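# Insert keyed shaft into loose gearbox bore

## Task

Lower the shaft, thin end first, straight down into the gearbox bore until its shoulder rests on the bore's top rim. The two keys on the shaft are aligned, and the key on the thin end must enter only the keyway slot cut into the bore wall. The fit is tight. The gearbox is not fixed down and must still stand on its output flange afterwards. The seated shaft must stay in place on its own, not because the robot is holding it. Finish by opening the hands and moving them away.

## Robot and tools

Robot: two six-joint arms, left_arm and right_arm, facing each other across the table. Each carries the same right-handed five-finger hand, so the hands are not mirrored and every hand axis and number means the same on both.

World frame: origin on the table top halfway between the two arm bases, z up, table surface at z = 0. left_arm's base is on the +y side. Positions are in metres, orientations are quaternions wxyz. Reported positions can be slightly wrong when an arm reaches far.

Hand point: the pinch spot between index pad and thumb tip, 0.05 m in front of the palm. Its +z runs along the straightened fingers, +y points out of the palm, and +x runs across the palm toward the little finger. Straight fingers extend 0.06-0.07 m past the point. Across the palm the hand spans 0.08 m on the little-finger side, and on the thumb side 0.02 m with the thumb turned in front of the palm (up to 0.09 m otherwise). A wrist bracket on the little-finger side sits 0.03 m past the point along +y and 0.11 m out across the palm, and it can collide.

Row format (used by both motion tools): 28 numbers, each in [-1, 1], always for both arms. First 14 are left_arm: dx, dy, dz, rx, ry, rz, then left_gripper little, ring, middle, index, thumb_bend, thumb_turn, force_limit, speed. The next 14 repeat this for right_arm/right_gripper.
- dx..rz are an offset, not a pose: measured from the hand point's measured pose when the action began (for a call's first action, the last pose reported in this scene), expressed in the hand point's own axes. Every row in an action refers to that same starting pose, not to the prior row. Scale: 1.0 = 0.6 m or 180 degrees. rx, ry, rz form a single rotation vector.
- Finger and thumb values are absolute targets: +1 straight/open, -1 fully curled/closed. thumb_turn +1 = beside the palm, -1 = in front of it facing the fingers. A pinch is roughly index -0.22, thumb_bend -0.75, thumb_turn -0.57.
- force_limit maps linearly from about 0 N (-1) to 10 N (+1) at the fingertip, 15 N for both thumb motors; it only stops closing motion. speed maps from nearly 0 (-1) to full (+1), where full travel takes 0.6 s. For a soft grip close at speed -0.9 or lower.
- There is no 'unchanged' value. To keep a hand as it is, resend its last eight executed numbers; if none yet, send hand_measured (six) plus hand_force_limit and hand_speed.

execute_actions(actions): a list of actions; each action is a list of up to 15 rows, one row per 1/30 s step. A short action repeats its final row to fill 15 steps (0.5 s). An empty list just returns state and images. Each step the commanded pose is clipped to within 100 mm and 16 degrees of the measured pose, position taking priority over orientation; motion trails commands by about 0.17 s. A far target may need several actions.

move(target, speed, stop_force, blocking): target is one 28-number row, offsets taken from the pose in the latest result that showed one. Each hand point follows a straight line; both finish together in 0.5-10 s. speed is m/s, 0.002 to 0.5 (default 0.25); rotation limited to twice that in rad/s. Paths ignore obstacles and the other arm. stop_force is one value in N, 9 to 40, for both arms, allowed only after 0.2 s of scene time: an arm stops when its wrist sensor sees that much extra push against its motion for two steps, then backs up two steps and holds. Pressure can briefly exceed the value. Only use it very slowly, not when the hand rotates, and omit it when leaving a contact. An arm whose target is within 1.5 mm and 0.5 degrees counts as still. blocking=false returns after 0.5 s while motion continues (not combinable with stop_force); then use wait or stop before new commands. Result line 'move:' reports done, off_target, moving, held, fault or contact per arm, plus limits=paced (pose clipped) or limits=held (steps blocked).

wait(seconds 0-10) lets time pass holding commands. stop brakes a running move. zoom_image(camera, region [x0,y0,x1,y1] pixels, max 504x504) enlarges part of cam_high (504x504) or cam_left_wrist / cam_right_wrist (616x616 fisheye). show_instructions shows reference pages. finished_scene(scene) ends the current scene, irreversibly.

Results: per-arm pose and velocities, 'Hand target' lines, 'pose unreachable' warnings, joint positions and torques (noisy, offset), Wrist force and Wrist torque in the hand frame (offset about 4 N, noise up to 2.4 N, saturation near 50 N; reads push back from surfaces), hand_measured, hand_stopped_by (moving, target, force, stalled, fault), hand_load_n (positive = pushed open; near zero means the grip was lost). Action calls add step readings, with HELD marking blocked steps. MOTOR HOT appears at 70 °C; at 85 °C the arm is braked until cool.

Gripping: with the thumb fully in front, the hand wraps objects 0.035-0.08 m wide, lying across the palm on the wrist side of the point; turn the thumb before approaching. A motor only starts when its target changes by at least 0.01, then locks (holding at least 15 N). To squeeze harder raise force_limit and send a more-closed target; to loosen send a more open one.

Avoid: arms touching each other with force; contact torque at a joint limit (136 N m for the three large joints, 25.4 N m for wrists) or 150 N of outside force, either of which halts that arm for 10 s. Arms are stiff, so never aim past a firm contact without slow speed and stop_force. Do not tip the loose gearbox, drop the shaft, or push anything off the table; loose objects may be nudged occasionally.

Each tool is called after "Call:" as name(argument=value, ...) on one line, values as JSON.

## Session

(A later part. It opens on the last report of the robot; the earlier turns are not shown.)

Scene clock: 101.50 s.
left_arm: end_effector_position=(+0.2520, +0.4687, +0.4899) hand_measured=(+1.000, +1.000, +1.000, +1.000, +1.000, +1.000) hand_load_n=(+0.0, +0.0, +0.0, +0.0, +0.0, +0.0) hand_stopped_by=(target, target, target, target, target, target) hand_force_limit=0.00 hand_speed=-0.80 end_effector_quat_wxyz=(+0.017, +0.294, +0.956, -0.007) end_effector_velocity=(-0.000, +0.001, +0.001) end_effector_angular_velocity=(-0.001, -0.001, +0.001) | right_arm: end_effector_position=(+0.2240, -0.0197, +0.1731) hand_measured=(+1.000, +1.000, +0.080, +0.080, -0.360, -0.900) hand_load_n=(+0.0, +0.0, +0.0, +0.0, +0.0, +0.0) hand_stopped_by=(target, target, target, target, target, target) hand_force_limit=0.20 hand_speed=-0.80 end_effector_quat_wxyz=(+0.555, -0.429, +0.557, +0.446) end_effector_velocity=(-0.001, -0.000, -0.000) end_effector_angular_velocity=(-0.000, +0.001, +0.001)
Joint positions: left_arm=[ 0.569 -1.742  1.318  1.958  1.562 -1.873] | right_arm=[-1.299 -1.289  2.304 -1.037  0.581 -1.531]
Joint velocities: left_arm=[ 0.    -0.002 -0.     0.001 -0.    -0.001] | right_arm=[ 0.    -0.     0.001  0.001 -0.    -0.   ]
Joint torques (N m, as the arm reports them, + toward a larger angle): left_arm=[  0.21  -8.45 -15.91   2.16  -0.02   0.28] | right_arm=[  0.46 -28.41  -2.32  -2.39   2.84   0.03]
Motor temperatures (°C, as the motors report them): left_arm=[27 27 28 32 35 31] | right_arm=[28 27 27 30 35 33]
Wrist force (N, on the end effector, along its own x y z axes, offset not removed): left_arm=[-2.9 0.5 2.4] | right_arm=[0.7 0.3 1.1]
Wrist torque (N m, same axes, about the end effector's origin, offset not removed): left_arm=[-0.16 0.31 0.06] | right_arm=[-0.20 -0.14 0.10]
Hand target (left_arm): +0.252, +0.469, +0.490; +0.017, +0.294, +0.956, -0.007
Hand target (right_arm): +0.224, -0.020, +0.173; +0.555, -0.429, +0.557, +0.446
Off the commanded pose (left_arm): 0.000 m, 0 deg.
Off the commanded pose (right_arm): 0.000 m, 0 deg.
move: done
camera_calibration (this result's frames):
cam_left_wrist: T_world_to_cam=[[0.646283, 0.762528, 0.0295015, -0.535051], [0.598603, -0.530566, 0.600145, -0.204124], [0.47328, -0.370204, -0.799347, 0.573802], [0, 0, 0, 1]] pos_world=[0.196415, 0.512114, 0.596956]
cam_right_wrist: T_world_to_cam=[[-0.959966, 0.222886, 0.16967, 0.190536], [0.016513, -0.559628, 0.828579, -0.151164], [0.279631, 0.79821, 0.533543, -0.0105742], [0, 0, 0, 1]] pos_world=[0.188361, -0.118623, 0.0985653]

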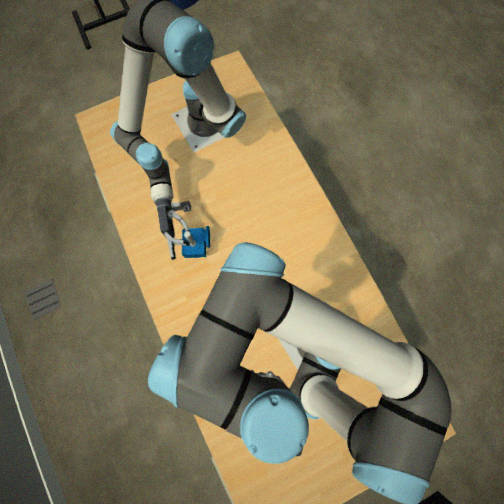

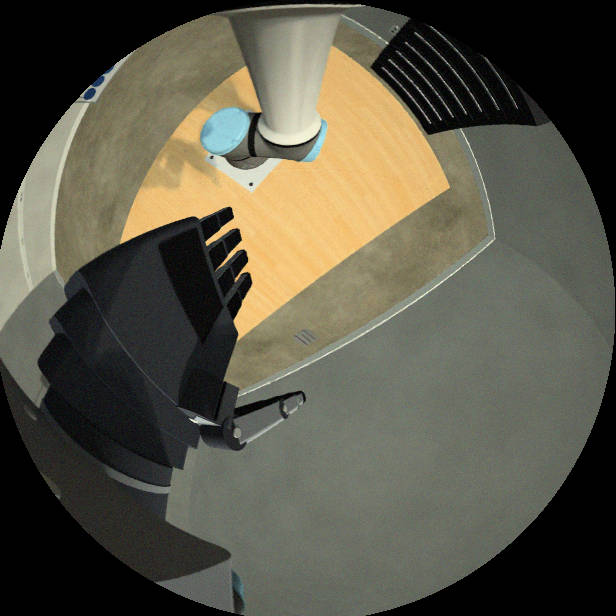

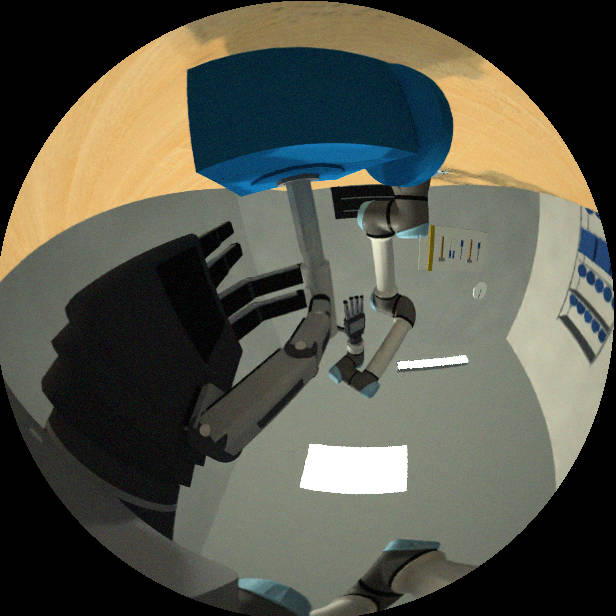

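Call:
move(target=[0,0,0,0,0,0,1,1,1,1,1,1,0,-0.8,0,0.007,-0.003,0,0,0,1,1,0.08,0.08,-0.36,-0.9,0.2,-0.8], speed=0.02)

Call:
move(target=[0,0,0,0,0,0,1,1,1,1,1,1,0,-0.8,0,0,0,0,0,0,1,1,-0.3,-0.3,-0.45,-0.9,0,-0.9])

Call:
move(target=[0,0,0,0,0,0,1,1,1,1,1,1,0,-0.8,0.002,-0.001,0.002,-0.067,0,0,1,1,-0.3,-0.3,-0.45,-0.9,0,-0.9], speed=0.04)

Call:
zoom_image(camera="cam_right_wrist", region=[230,150,390,310])

Scene clock: 102.47 s.
left_arm: end_effector_position=(+0.2520, +0.4687, +0.4899) hand_measured=(+1.000, +1.000, +1.000, +1.000, +1.000, +1.000) hand_load_n=(+0.0, +0.0, +0.0, +0.0, +0.0, +0.0) hand_stopped_by=(target, target, target, target, target, target) hand_force_limit=0.00 hand_speed=-0.80 end_effector_quat_wxyz=(+0.017, +0.294, +0.956, -0.007) end_effector_velocity=(+0.000, -0.000, -0.001) end_effector_angular_velocity=(+0.003, +0.002, -0.001) | right_arm: end_effector_position=(+0.2196, -0.0204, +0.1732) hand_measured=(+1.000, +1.000, +0.080, +0.080, -0.360, -0.900) hand_load_n=(+0.0, +0.0, +0.0, +0.0, +0.0, +0.0) hand_stopped_by=(target, target, target, target, target, target) hand_force_limit=0.20 hand_speed=-0.80 end_effector_quat_wxyz=(+0.555, -0.429, +0.557, +0.446) end_effector_velocity=(-0.002, -0.000, -0.000) end_effector_angular_velocity=(-0.001, +0.002, +0.002)
Joint positions: left_arm=[ 0.569 -1.742  1.318  1.958  1.562 -1.873] | right_arm=[-1.297 -1.296  2.314 -1.04   0.584 -1.531]
Joint velocities: left_arm=[0.    0.002 0.001 0.    0.    0.001] | right_arm=[ 0.001 -0.002  0.004  0.001 -0.001  0.   ]
Joint torques (N m, as the arm reports them, + toward a larger angle): left_arm=[ -0.08  -8.24 -16.75   2.2   -0.03   0.21] | right_arm=[ 11.96 -27.53  -2.81  -2.37   2.84  -1.63]
Motor temperatures (°C, as the motors report them): left_arm=[27 27 28 32 35 31] | right_arm=[28 27 27 30 35 33]
Wrist force (N, on the end effector, along its own x y z axes, offset not removed): left_arm=[-3.6 3.5 3.8] | right_arm=[-1.4 -1.1 0.2]
Wrist torque (N m, same axes, about the end effector's origin, offset not removed): left_arm=[0.19 0.43 0.08] | right_arm=[-0.29 0.22 0.07]
Hand target (left_arm): +0.252, +0.469, +0.490; +0.017, +0.294, +0.956, -0.007
Hand target (right_arm): +0.220, -0.020, +0.173; +0.555, -0.429, +0.557, +0.446
Off the commanded pose (left_arm): 0.000 m, 0 deg.
Off the commanded pose (right_arm): 0.000 m, 0 deg.
move: done
camera_calibration (this result's frames):
cam_left_wrist: T_world_to_cam=[[0.646283, 0.762528, 0.0295016, -0.535051], [0.598603, -0.530567, 0.600145, -0.204124], [0.47328, -0.370204, -0.799347, 0.573802], [0, 0, 0, 1]] pos_world=[0.196415, 0.512114, 0.596956]
cam_right_wrist: T_world_to_cam=[[-0.959966, 0.222888, 0.169664, 0.186453], [0.0165086, -0.559621, 0.828584, -0.151552], [0.279629, 0.798214, 0.533538, -0.00877201], [0, 0, 0, 1]] pos_world=[0.183943, -0.119368, 0.09862]

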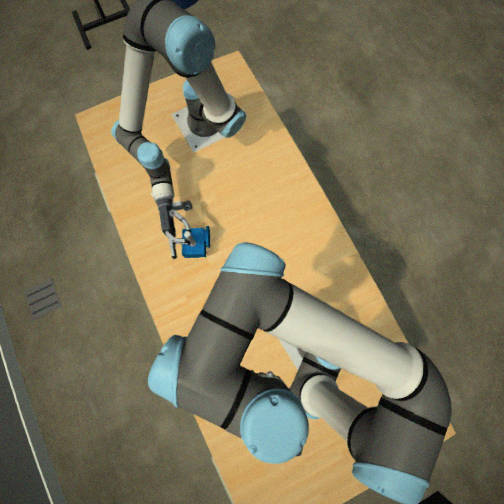

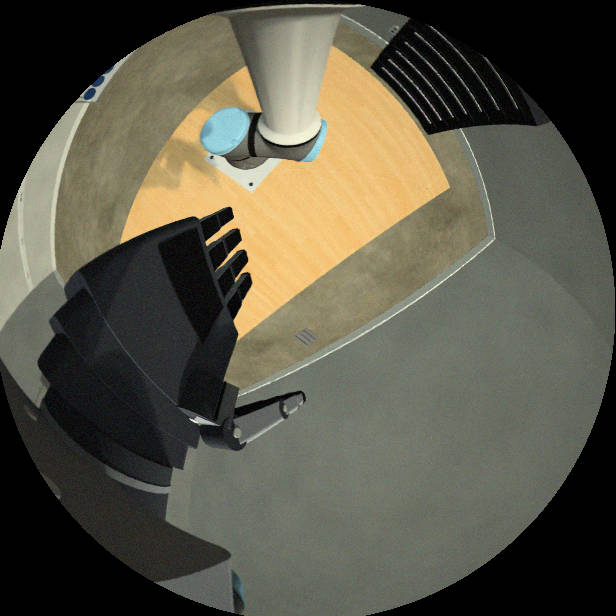

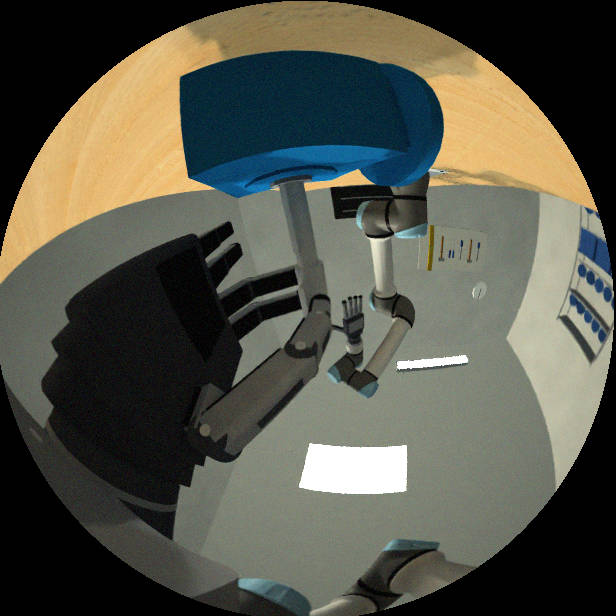

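Scene clock: 103.53 s.
left_arm: end_effector_position=(+0.2520, +0.4687, +0.4899) hand_measured=(+1.000, +1.000, +1.000, +1.000, +1.000, +1.000) hand_load_n=(+0.0, +0.0, +0.0, +0.0, +0.0, +0.0) hand_stopped_by=(target, target, target, target, target, target) hand_force_limit=0.00 hand_speed=-0.80 end_effector_quat_wxyz=(+0.017, +0.294, +0.956, -0.007) end_effector_velocity=(-0.001, +0.001, -0.000) end_effector_angular_velocity=(+0.000, +0.001, +0.000) | right_arm: end_effector_position=(+0.2196, -0.0204, +0.1732) hand_measured=(+1.000, +1.000, +0.004, -0.028, -0.444, -0.900) hand_load_n=(+0.0, +0.0, +5.0, +6.5, +5.5, +0.0) hand_stopped_by=(target, target, force, force, stalled, target) hand_force_limit=0.00 hand_speed=-0.90 end_effector_quat_wxyz=(+0.555, -0.429, +0.557, +0.446) end_effector_velocity=(-0.000, +0.000, +0.000) end_effector_angular_velocity=(-0.000, +0.001, +0.001)
Joint positions: left_arm=[ 0.569 -1.742  1.318  1.958  1.562 -1.873] | right_arm=[-1.297 -1.296  2.314 -1.04   0.584 -1.531]
Joint velocities: left_arm=[-0.    -0.002  0.002  0.001  0.    -0.   ] | right_arm=[ 0.     0.    -0.001  0.001 -0.001  0.   ]
Joint torques (N m, as the arm reports them, + toward a larger angle): left_arm=[ -0.29  -8.69 -15.97   2.03  -0.14   0.23] | right_arm=[  7.82 -13.04 -20.9    0.89  -1.32  -1.46]
Motor temperatures (°C, as the motors report them): left_arm=[27 27 28 32 35 31] | right_arm=[28 27 27 30 35 33]
Wrist force (N, on the end effector, along its own x y z axes, offset not removed): left_arm=[-3.6 0.1 1.1] | right_arm=[0.4 -1.7 5.5]
Wrist torque (N m, same axes, about the end effector's origin, offset not removed): left_arm=[0.20 0.55 -0.17] | right_arm=[-0.36 -0.56 0.26]
Hand target (left_arm): +0.252, +0.469, +0.490; +0.017, +0.294, +0.956, -0.007
Hand target (right_arm): +0.220, -0.020, +0.173; +0.555, -0.429, +0.557, +0.446
Off the commanded pose (left_arm): 0.000 m, 0 deg.
Off the commanded pose (right_arm): 0.000 m, 0 deg.
move: done
camera_calibration (this result's frames):
cam_left_wrist: T_world_to_cam=[[0.646283, 0.762528, 0.0295015, -0.535051], [0.598603, -0.530567, 0.600145, -0.204124], [0.47328, -0.370204, -0.799347, 0.573802], [0, 0, 0, 1]] pos_world=[0.196415, 0.512114, 0.596956]
cam_right_wrist: T_world_to_cam=[[-0.959965, 0.222911, 0.169639, 0.186454], [0.0164706, -0.559631, 0.828578, -0.151544], [0.279635, 0.7982, 0.533555, -0.00878123], [0, 0, 0, 1]] pos_world=[0.18394, -0.119362, 0.0986215]

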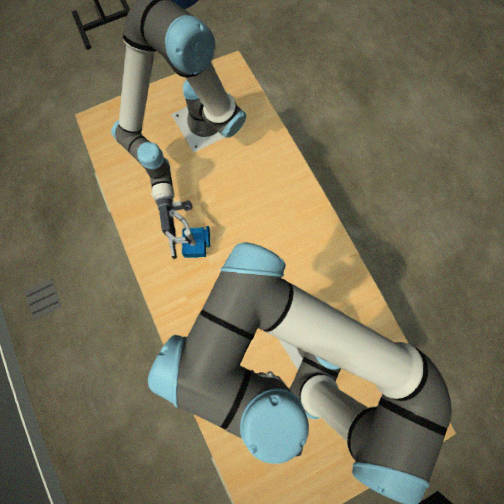

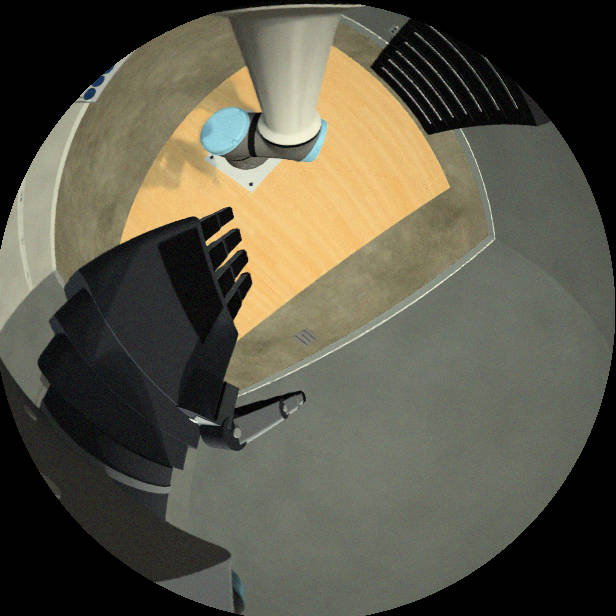

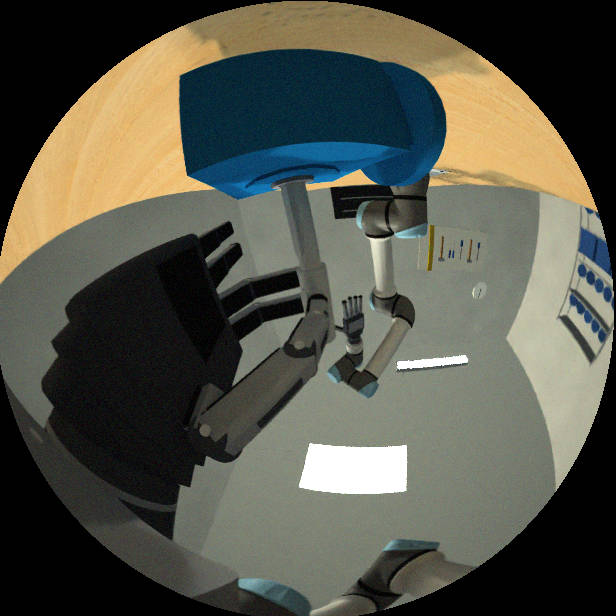

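Scene clock: 106.40 s.
left_arm: end_effector_position=(+0.2520, +0.4687, +0.4899) hand_measured=(+1.000, +1.000, +1.000, +1.000, +1.000, +1.000) hand_load_n=(+0.0, +0.0, +0.0, +0.0, +0.0, +0.0) hand_stopped_by=(target, target, target, target, target, target) hand_force_limit=0.00 hand_speed=-0.80 end_effector_quat_wxyz=(+0.017, +0.294, +0.956, -0.007) end_effector_velocity=(+0.000, +0.000, +0.001) end_effector_angular_velocity=(+0.000, -0.002, -0.001) | right_arm: end_effector_position=(+0.2205, -0.0194, +0.1721) hand_measured=(+1.000, +1.000, +0.004, -0.028, -0.440, -0.900) hand_load_n=(+0.0, +0.0, +3.5, +4.0, +4.0, +1.0) hand_stopped_by=(target, target, force, force, stalled, target) hand_force_limit=0.00 hand_speed=-0.90 end_effector_quat_wxyz=(+0.507, -0.484, +0.507, +0.501) end_effector_velocity=(+0.000, +0.000, +0.000) end_effector_angular_velocity=(+0.000, -0.000, +0.010)
Joint positions: left_arm=[ 0.569 -1.742  1.318  1.958  1.562 -1.873] | right_arm=[-1.329 -1.214  2.191 -1.025  0.341 -1.508]
Joint velocities: left_arm=[ 0.    -0.    -0.001  0.    -0.002  0.001] | right_arm=[-0.     0.004 -0.006 -0.    -0.01   0.002]
Joint torques (N m, as the arm reports them, + toward a larger angle): left_arm=[ -0.07  -8.79 -16.42   2.15  -0.14   0.22] | right_arm=[-15.18 -15.45 -22.38   1.01  -2.87   1.83]
Motor temperatures (°C, as the motors report them): left_arm=[27 27 28 32 35 31] | right_arm=[28 27 27 30 35 33]
Wrist force (N, on the end effector, along its own x y z axes, offset not removed): left_arm=[-4.5 1.0 -2.4] | right_arm=[-4.0 -1.0 5.0]
Wrist torque (N m, same axes, about the end effector's origin, offset not removed): left_arm=[0.56 0.58 -0.20] | right_arm=[-0.34 -0.09 0.23]
Hand target (left_arm): +0.252, +0.469, +0.490; +0.017, +0.294, +0.956, -0.007
Hand target (right_arm): +0.220, -0.019, +0.172; +0.506, -0.485, +0.507, +0.502
Off the commanded pose (left_arm): 0.000 m, 0 deg.
Off the commanded pose (right_arm): 0.000 m, 0 deg.
move: done
camera_calibration (this result's frames):
cam_left_wrist: T_world_to_cam=[[0.646282, 0.762528, 0.0295014, -0.535051], [0.598603, -0.530566, 0.600145, -0.204124], [0.47328, -0.370204, -0.799347, 0.573802], [0, 0, 0, 1]] pos_world=[0.196415, 0.512114, 0.596956]
cam_right_wrist: T_world_to_cam=[[-0.985854, 0.0175869, 0.16668, 0.189466], [0.130053, -0.547039, 0.826943, -0.174562], [0.105724, 0.836922, 0.537014, 0.0292886], [0, 0, 0, 1]] pos_world=[0.206392, -0.123337, 0.097044]

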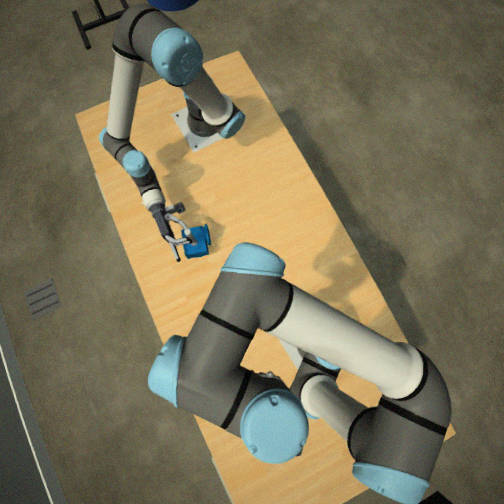

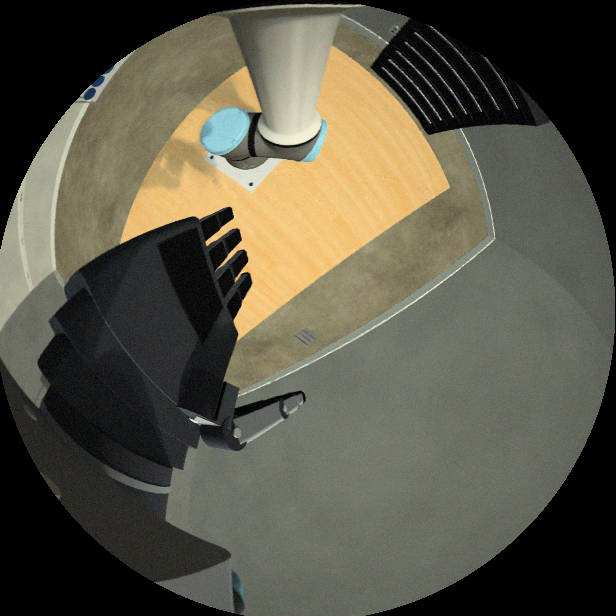

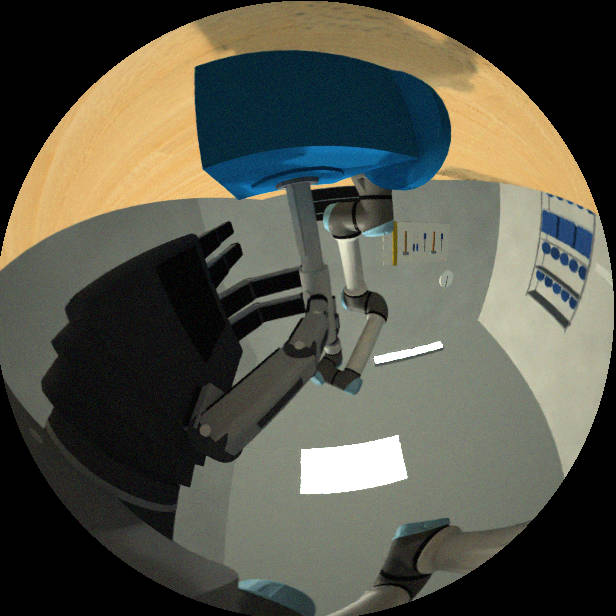

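Region (230, 150, 390, 310) of cam_right_wrist's 616x616 image, scaled by 3.150, with more detail than that image has.

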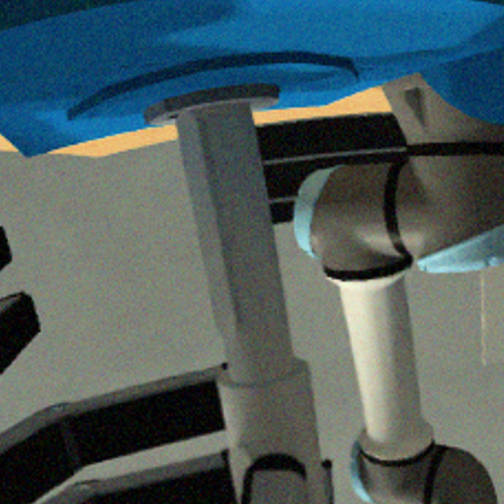

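Call:
move(target=[0,0,0,0,0,0,1,1,1,1,1,1,0,-0.8,0,0,0,0,0,0,1,1,0.2,0.2,-0.25,-0.9,0.2,-0.7])

Call:
move(target=[0,0,0,0,0,0,1,1,1,1,1,1,0,-0.8,0,0.012,-0.001,0.19,0,-0.006,1,1,0.2,0.2,-0.25,-0.9,0.2,-0.7], speed=0.12)

Call:
zoom_image(camera="cam_right_wrist", region=[230,150,390,310])

Call:
zoom_image(camera="cam_high", region=[150,190,230,270])

Scene clock: 107.57 s.
left_arm: end_effector_position=(+0.2520, +0.4687, +0.4899) hand_measured=(+1.000, +1.000, +1.000, +1.000, +1.000, +1.000) hand_load_n=(+0.0, +0.0, +0.0, +0.0, +0.0, +0.0) hand_stopped_by=(target, target, target, target, target, target) hand_force_limit=0.00 hand_speed=-0.80 end_effector_quat_wxyz=(+0.017, +0.294, +0.956, -0.007) end_effector_velocity=(-0.000, +0.000, +0.000) end_effector_angular_velocity=(-0.001, -0.000, +0.002) | right_arm: end_effector_position=(+0.2205, -0.0194, +0.1721) hand_measured=(+1.000, +1.000, +0.200, +0.200, -0.250, -0.900) hand_load_n=(+0.0, +0.0, +0.0, +0.0, +0.0, +0.0) hand_stopped_by=(target, target, target, target, target, target) hand_force_limit=0.20 hand_speed=-0.70 end_effector_quat_wxyz=(+0.507, -0.484, +0.507, +0.501) end_effector_velocity=(-0.000, +0.000, +0.000) end_effector_angular_velocity=(+0.000, -0.001, -0.000)
Joint positions: left_arm=[ 0.569 -1.742  1.318  1.958  1.562 -1.873] | right_arm=[-1.329 -1.214  2.191 -1.025  0.341 -1.508]
Joint velocities: left_arm=[ 0.001 -0.     0.    -0.     0.    -0.001] | right_arm=[ 0.    -0.     0.    -0.     0.001 -0.   ]
Joint torques (N m, as the arm reports them, + toward a larger angle): left_arm=[  0.14  -8.45 -17.25   2.24  -0.17   0.35] | right_arm=[ -6.76 -32.4   -2.4   -1.98   2.93  -1.51]
Motor temperatures (°C, as the motors report them): left_arm=[27 27 28 32 35 31] | right_arm=[28 27 27 30 35 33]
Wrist force (N, on the end effector, along its own x y z axes, offset not removed): left_arm=[-2.5 -0.4 -0.1] | right_arm=[-2.2 0.0 1.5]
Wrist torque (N m, same axes, about the end effector's origin, offset not removed): left_arm=[-0.22 0.30 -0.09] | right_arm=[-0.23 0.49 0.21]
Hand target (left_arm): +0.252, +0.469, +0.490; +0.017, +0.294, +0.956, -0.007
Hand target (right_arm): +0.220, -0.019, +0.172; +0.507, -0.484, +0.507, +0.501
Off the commanded pose (left_arm): 0.000 m, 0 deg.
Off the commanded pose (right_arm): 0.000 m, 0 deg.
move: done
camera_calibration (this result's frames):
cam_left_wrist: T_world_to_cam=[[0.646283, 0.762528, 0.0295013, -0.535051], [0.598603, -0.530566, 0.600145, -0.204124], [0.47328, -0.370204, -0.799347, 0.573802], [0, 0, 0, 1]] pos_world=[0.196415, 0.512114, 0.596956]
cam_right_wrist: T_world_to_cam=[[-0.985851, 0.0176431, 0.166693, 0.189493], [0.130034, -0.547043, 0.826943, -0.174569], [0.105778, 0.836919, 0.537008, 0.0292874], [0, 0, 0, 1]] pos_world=[0.206413, -0.123351, 0.0970438]

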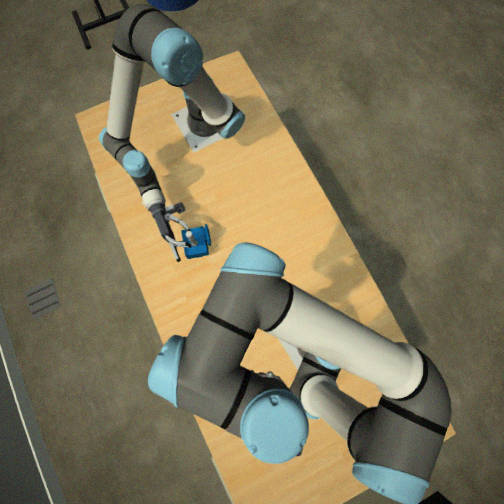

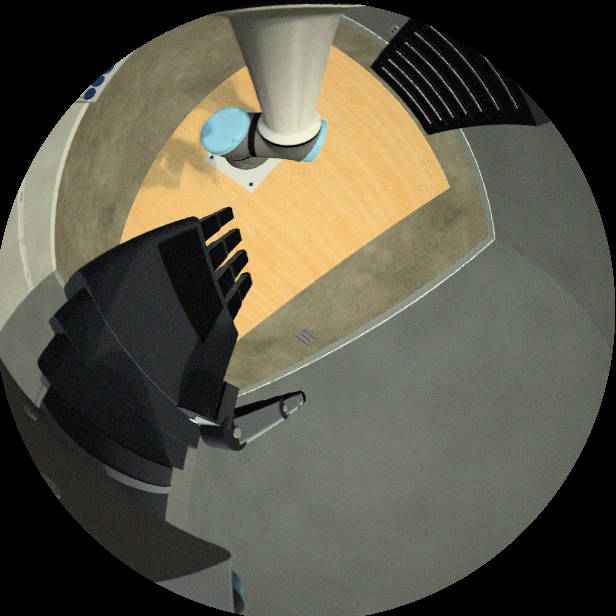

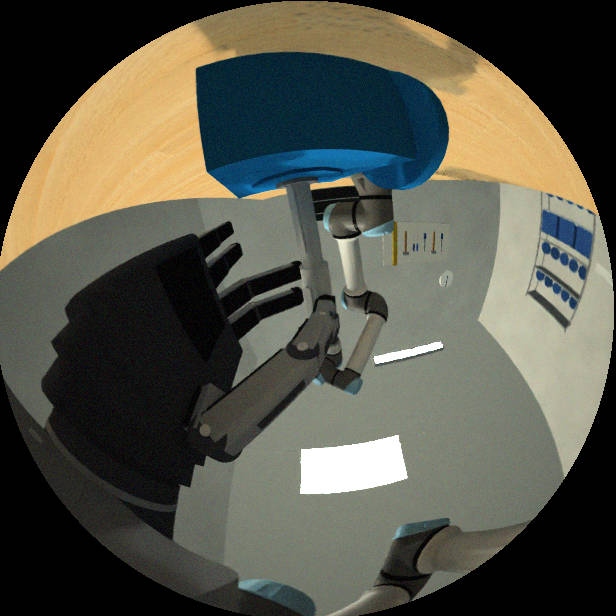

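Scene clock: 110.43 s.
left_arm: end_effector_position=(+0.2520, +0.4687, +0.4899) hand_measured=(+1.000, +1.000, +1.000, +1.000, +1.000, +1.000) hand_load_n=(+0.0, +0.0, +0.0, +0.0, +0.0, +0.0) hand_stopped_by=(target, target, target, target, target, target) hand_force_limit=0.00 hand_speed=-0.80 end_effector_quat_wxyz=(+0.017, +0.294, +0.956, -0.007) end_effector_velocity=(+0.000, -0.001, -0.000) end_effector_angular_velocity=(+0.003, +0.002, -0.001) | right_arm: end_effector_position=(+0.2133, -0.0197, +0.1720) hand_measured=(+1.000, +1.000, +0.200, +0.200, -0.250, -0.900) hand_load_n=(+0.0, +0.0, +0.0, +0.0, +0.0, +0.0) hand_stopped_by=(target, target, target, target, target, target) hand_force_limit=0.20 hand_speed=-0.70 end_effector_quat_wxyz=(+0.631, -0.319, +0.627, +0.326) end_effector_velocity=(+0.000, +0.000, -0.000) end_effector_angular_velocity=(-0.000, +0.001, -0.009)
Joint positions: left_arm=[ 0.569 -1.742  1.318  1.958  1.562 -1.873] | right_arm=[-1.084 -1.392  2.455 -1.072  1.182 -1.561]
Joint velocities: left_arm=[-0.     0.002 -0.     0.001  0.     0.001] | right_arm=[ 0.008 -0.    -0.     0.001  0.016 -0.   ]
Joint torques (N m, as the arm reports them, + toward a larger angle): left_arm=[  0.49  -8.8  -16.5    2.04  -0.1    0.22] | right_arm=[ 11.89 -24.16  -1.73  -3.05   2.9   -1.61]
Motor temperatures (°C, as the motors report them): left_arm=[27 27 28 32 35 31] | right_arm=[28 27 27 30 35 33]
Wrist force (N, on the end effector, along its own x y z axes, offset not removed): left_arm=[-2.6 -2.1 4.1] | right_arm=[-0.5 -2.4 3.1]
Wrist torque (N m, same axes, about the end effector's origin, offset not removed): left_arm=[-0.48 0.22 -0.16] | right_arm=[-0.71 0.15 0.12]
Hand target (left_arm): +0.252, +0.469, +0.490; +0.017, +0.294, +0.956, -0.007
Hand target (right_arm): +0.213, -0.020, +0.172; +0.631, -0.319, +0.628, +0.325
Off the commanded pose (left_arm): 0.000 m, 0 deg.
Off the commanded pose (right_arm): 0.000 m, 0 deg.
move: done
camera_calibration (this result's frames):
cam_left_wrist: T_world_to_cam=[[0.646283, 0.762528, 0.0295015, -0.535051], [0.598603, -0.530566, 0.600145, -0.204124], [0.47328, -0.370204, -0.799347, 0.573802], [0, 0, 0, 1]] pos_world=[0.196415, 0.512114, 0.596956]
cam_right_wrist: T_world_to_cam=[[-0.806672, 0.570288, 0.155086, 0.157055], [-0.20433, -0.515353, 0.832262, -0.102719], [0.554553, 0.639674, 0.532248, -0.0684374], [0, 0, 0, 1]] pos_world=[0.143655, -0.0987254, 0.0975579]

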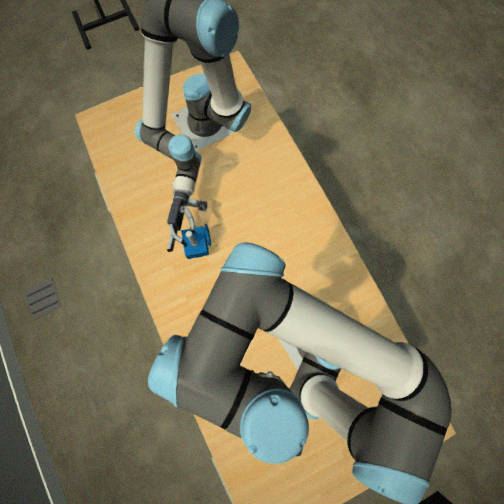

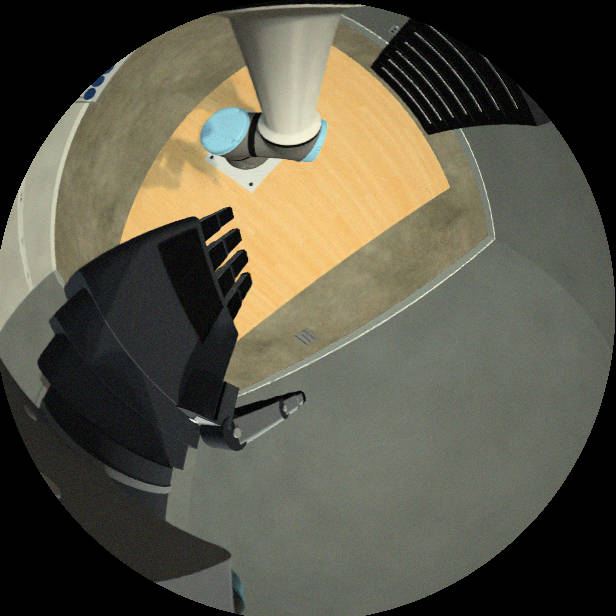

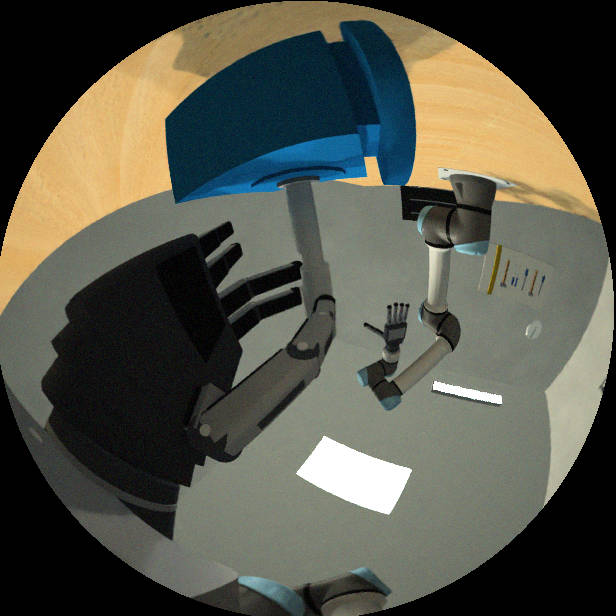

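Region (230, 150, 390, 310) of cam_right_wrist's 616x616 image, scaled by 3.150, with more detail than that image has.

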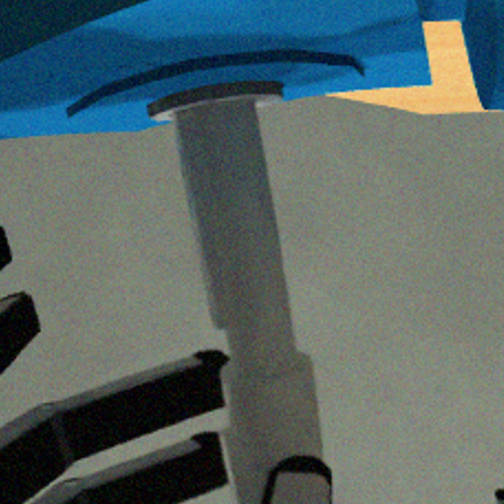

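Region (150, 190, 230, 270) of cam_high's 504x504 image, scaled by 6.300, with more detail than that image has.

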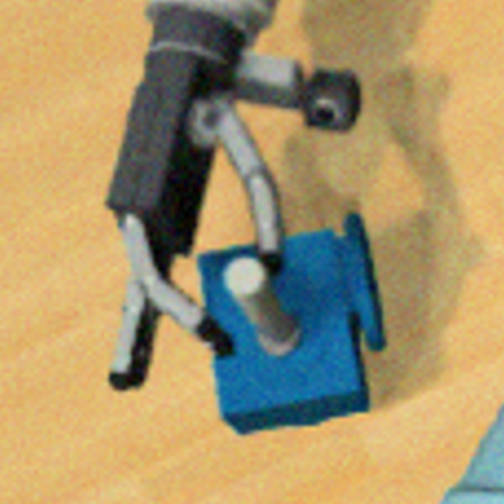

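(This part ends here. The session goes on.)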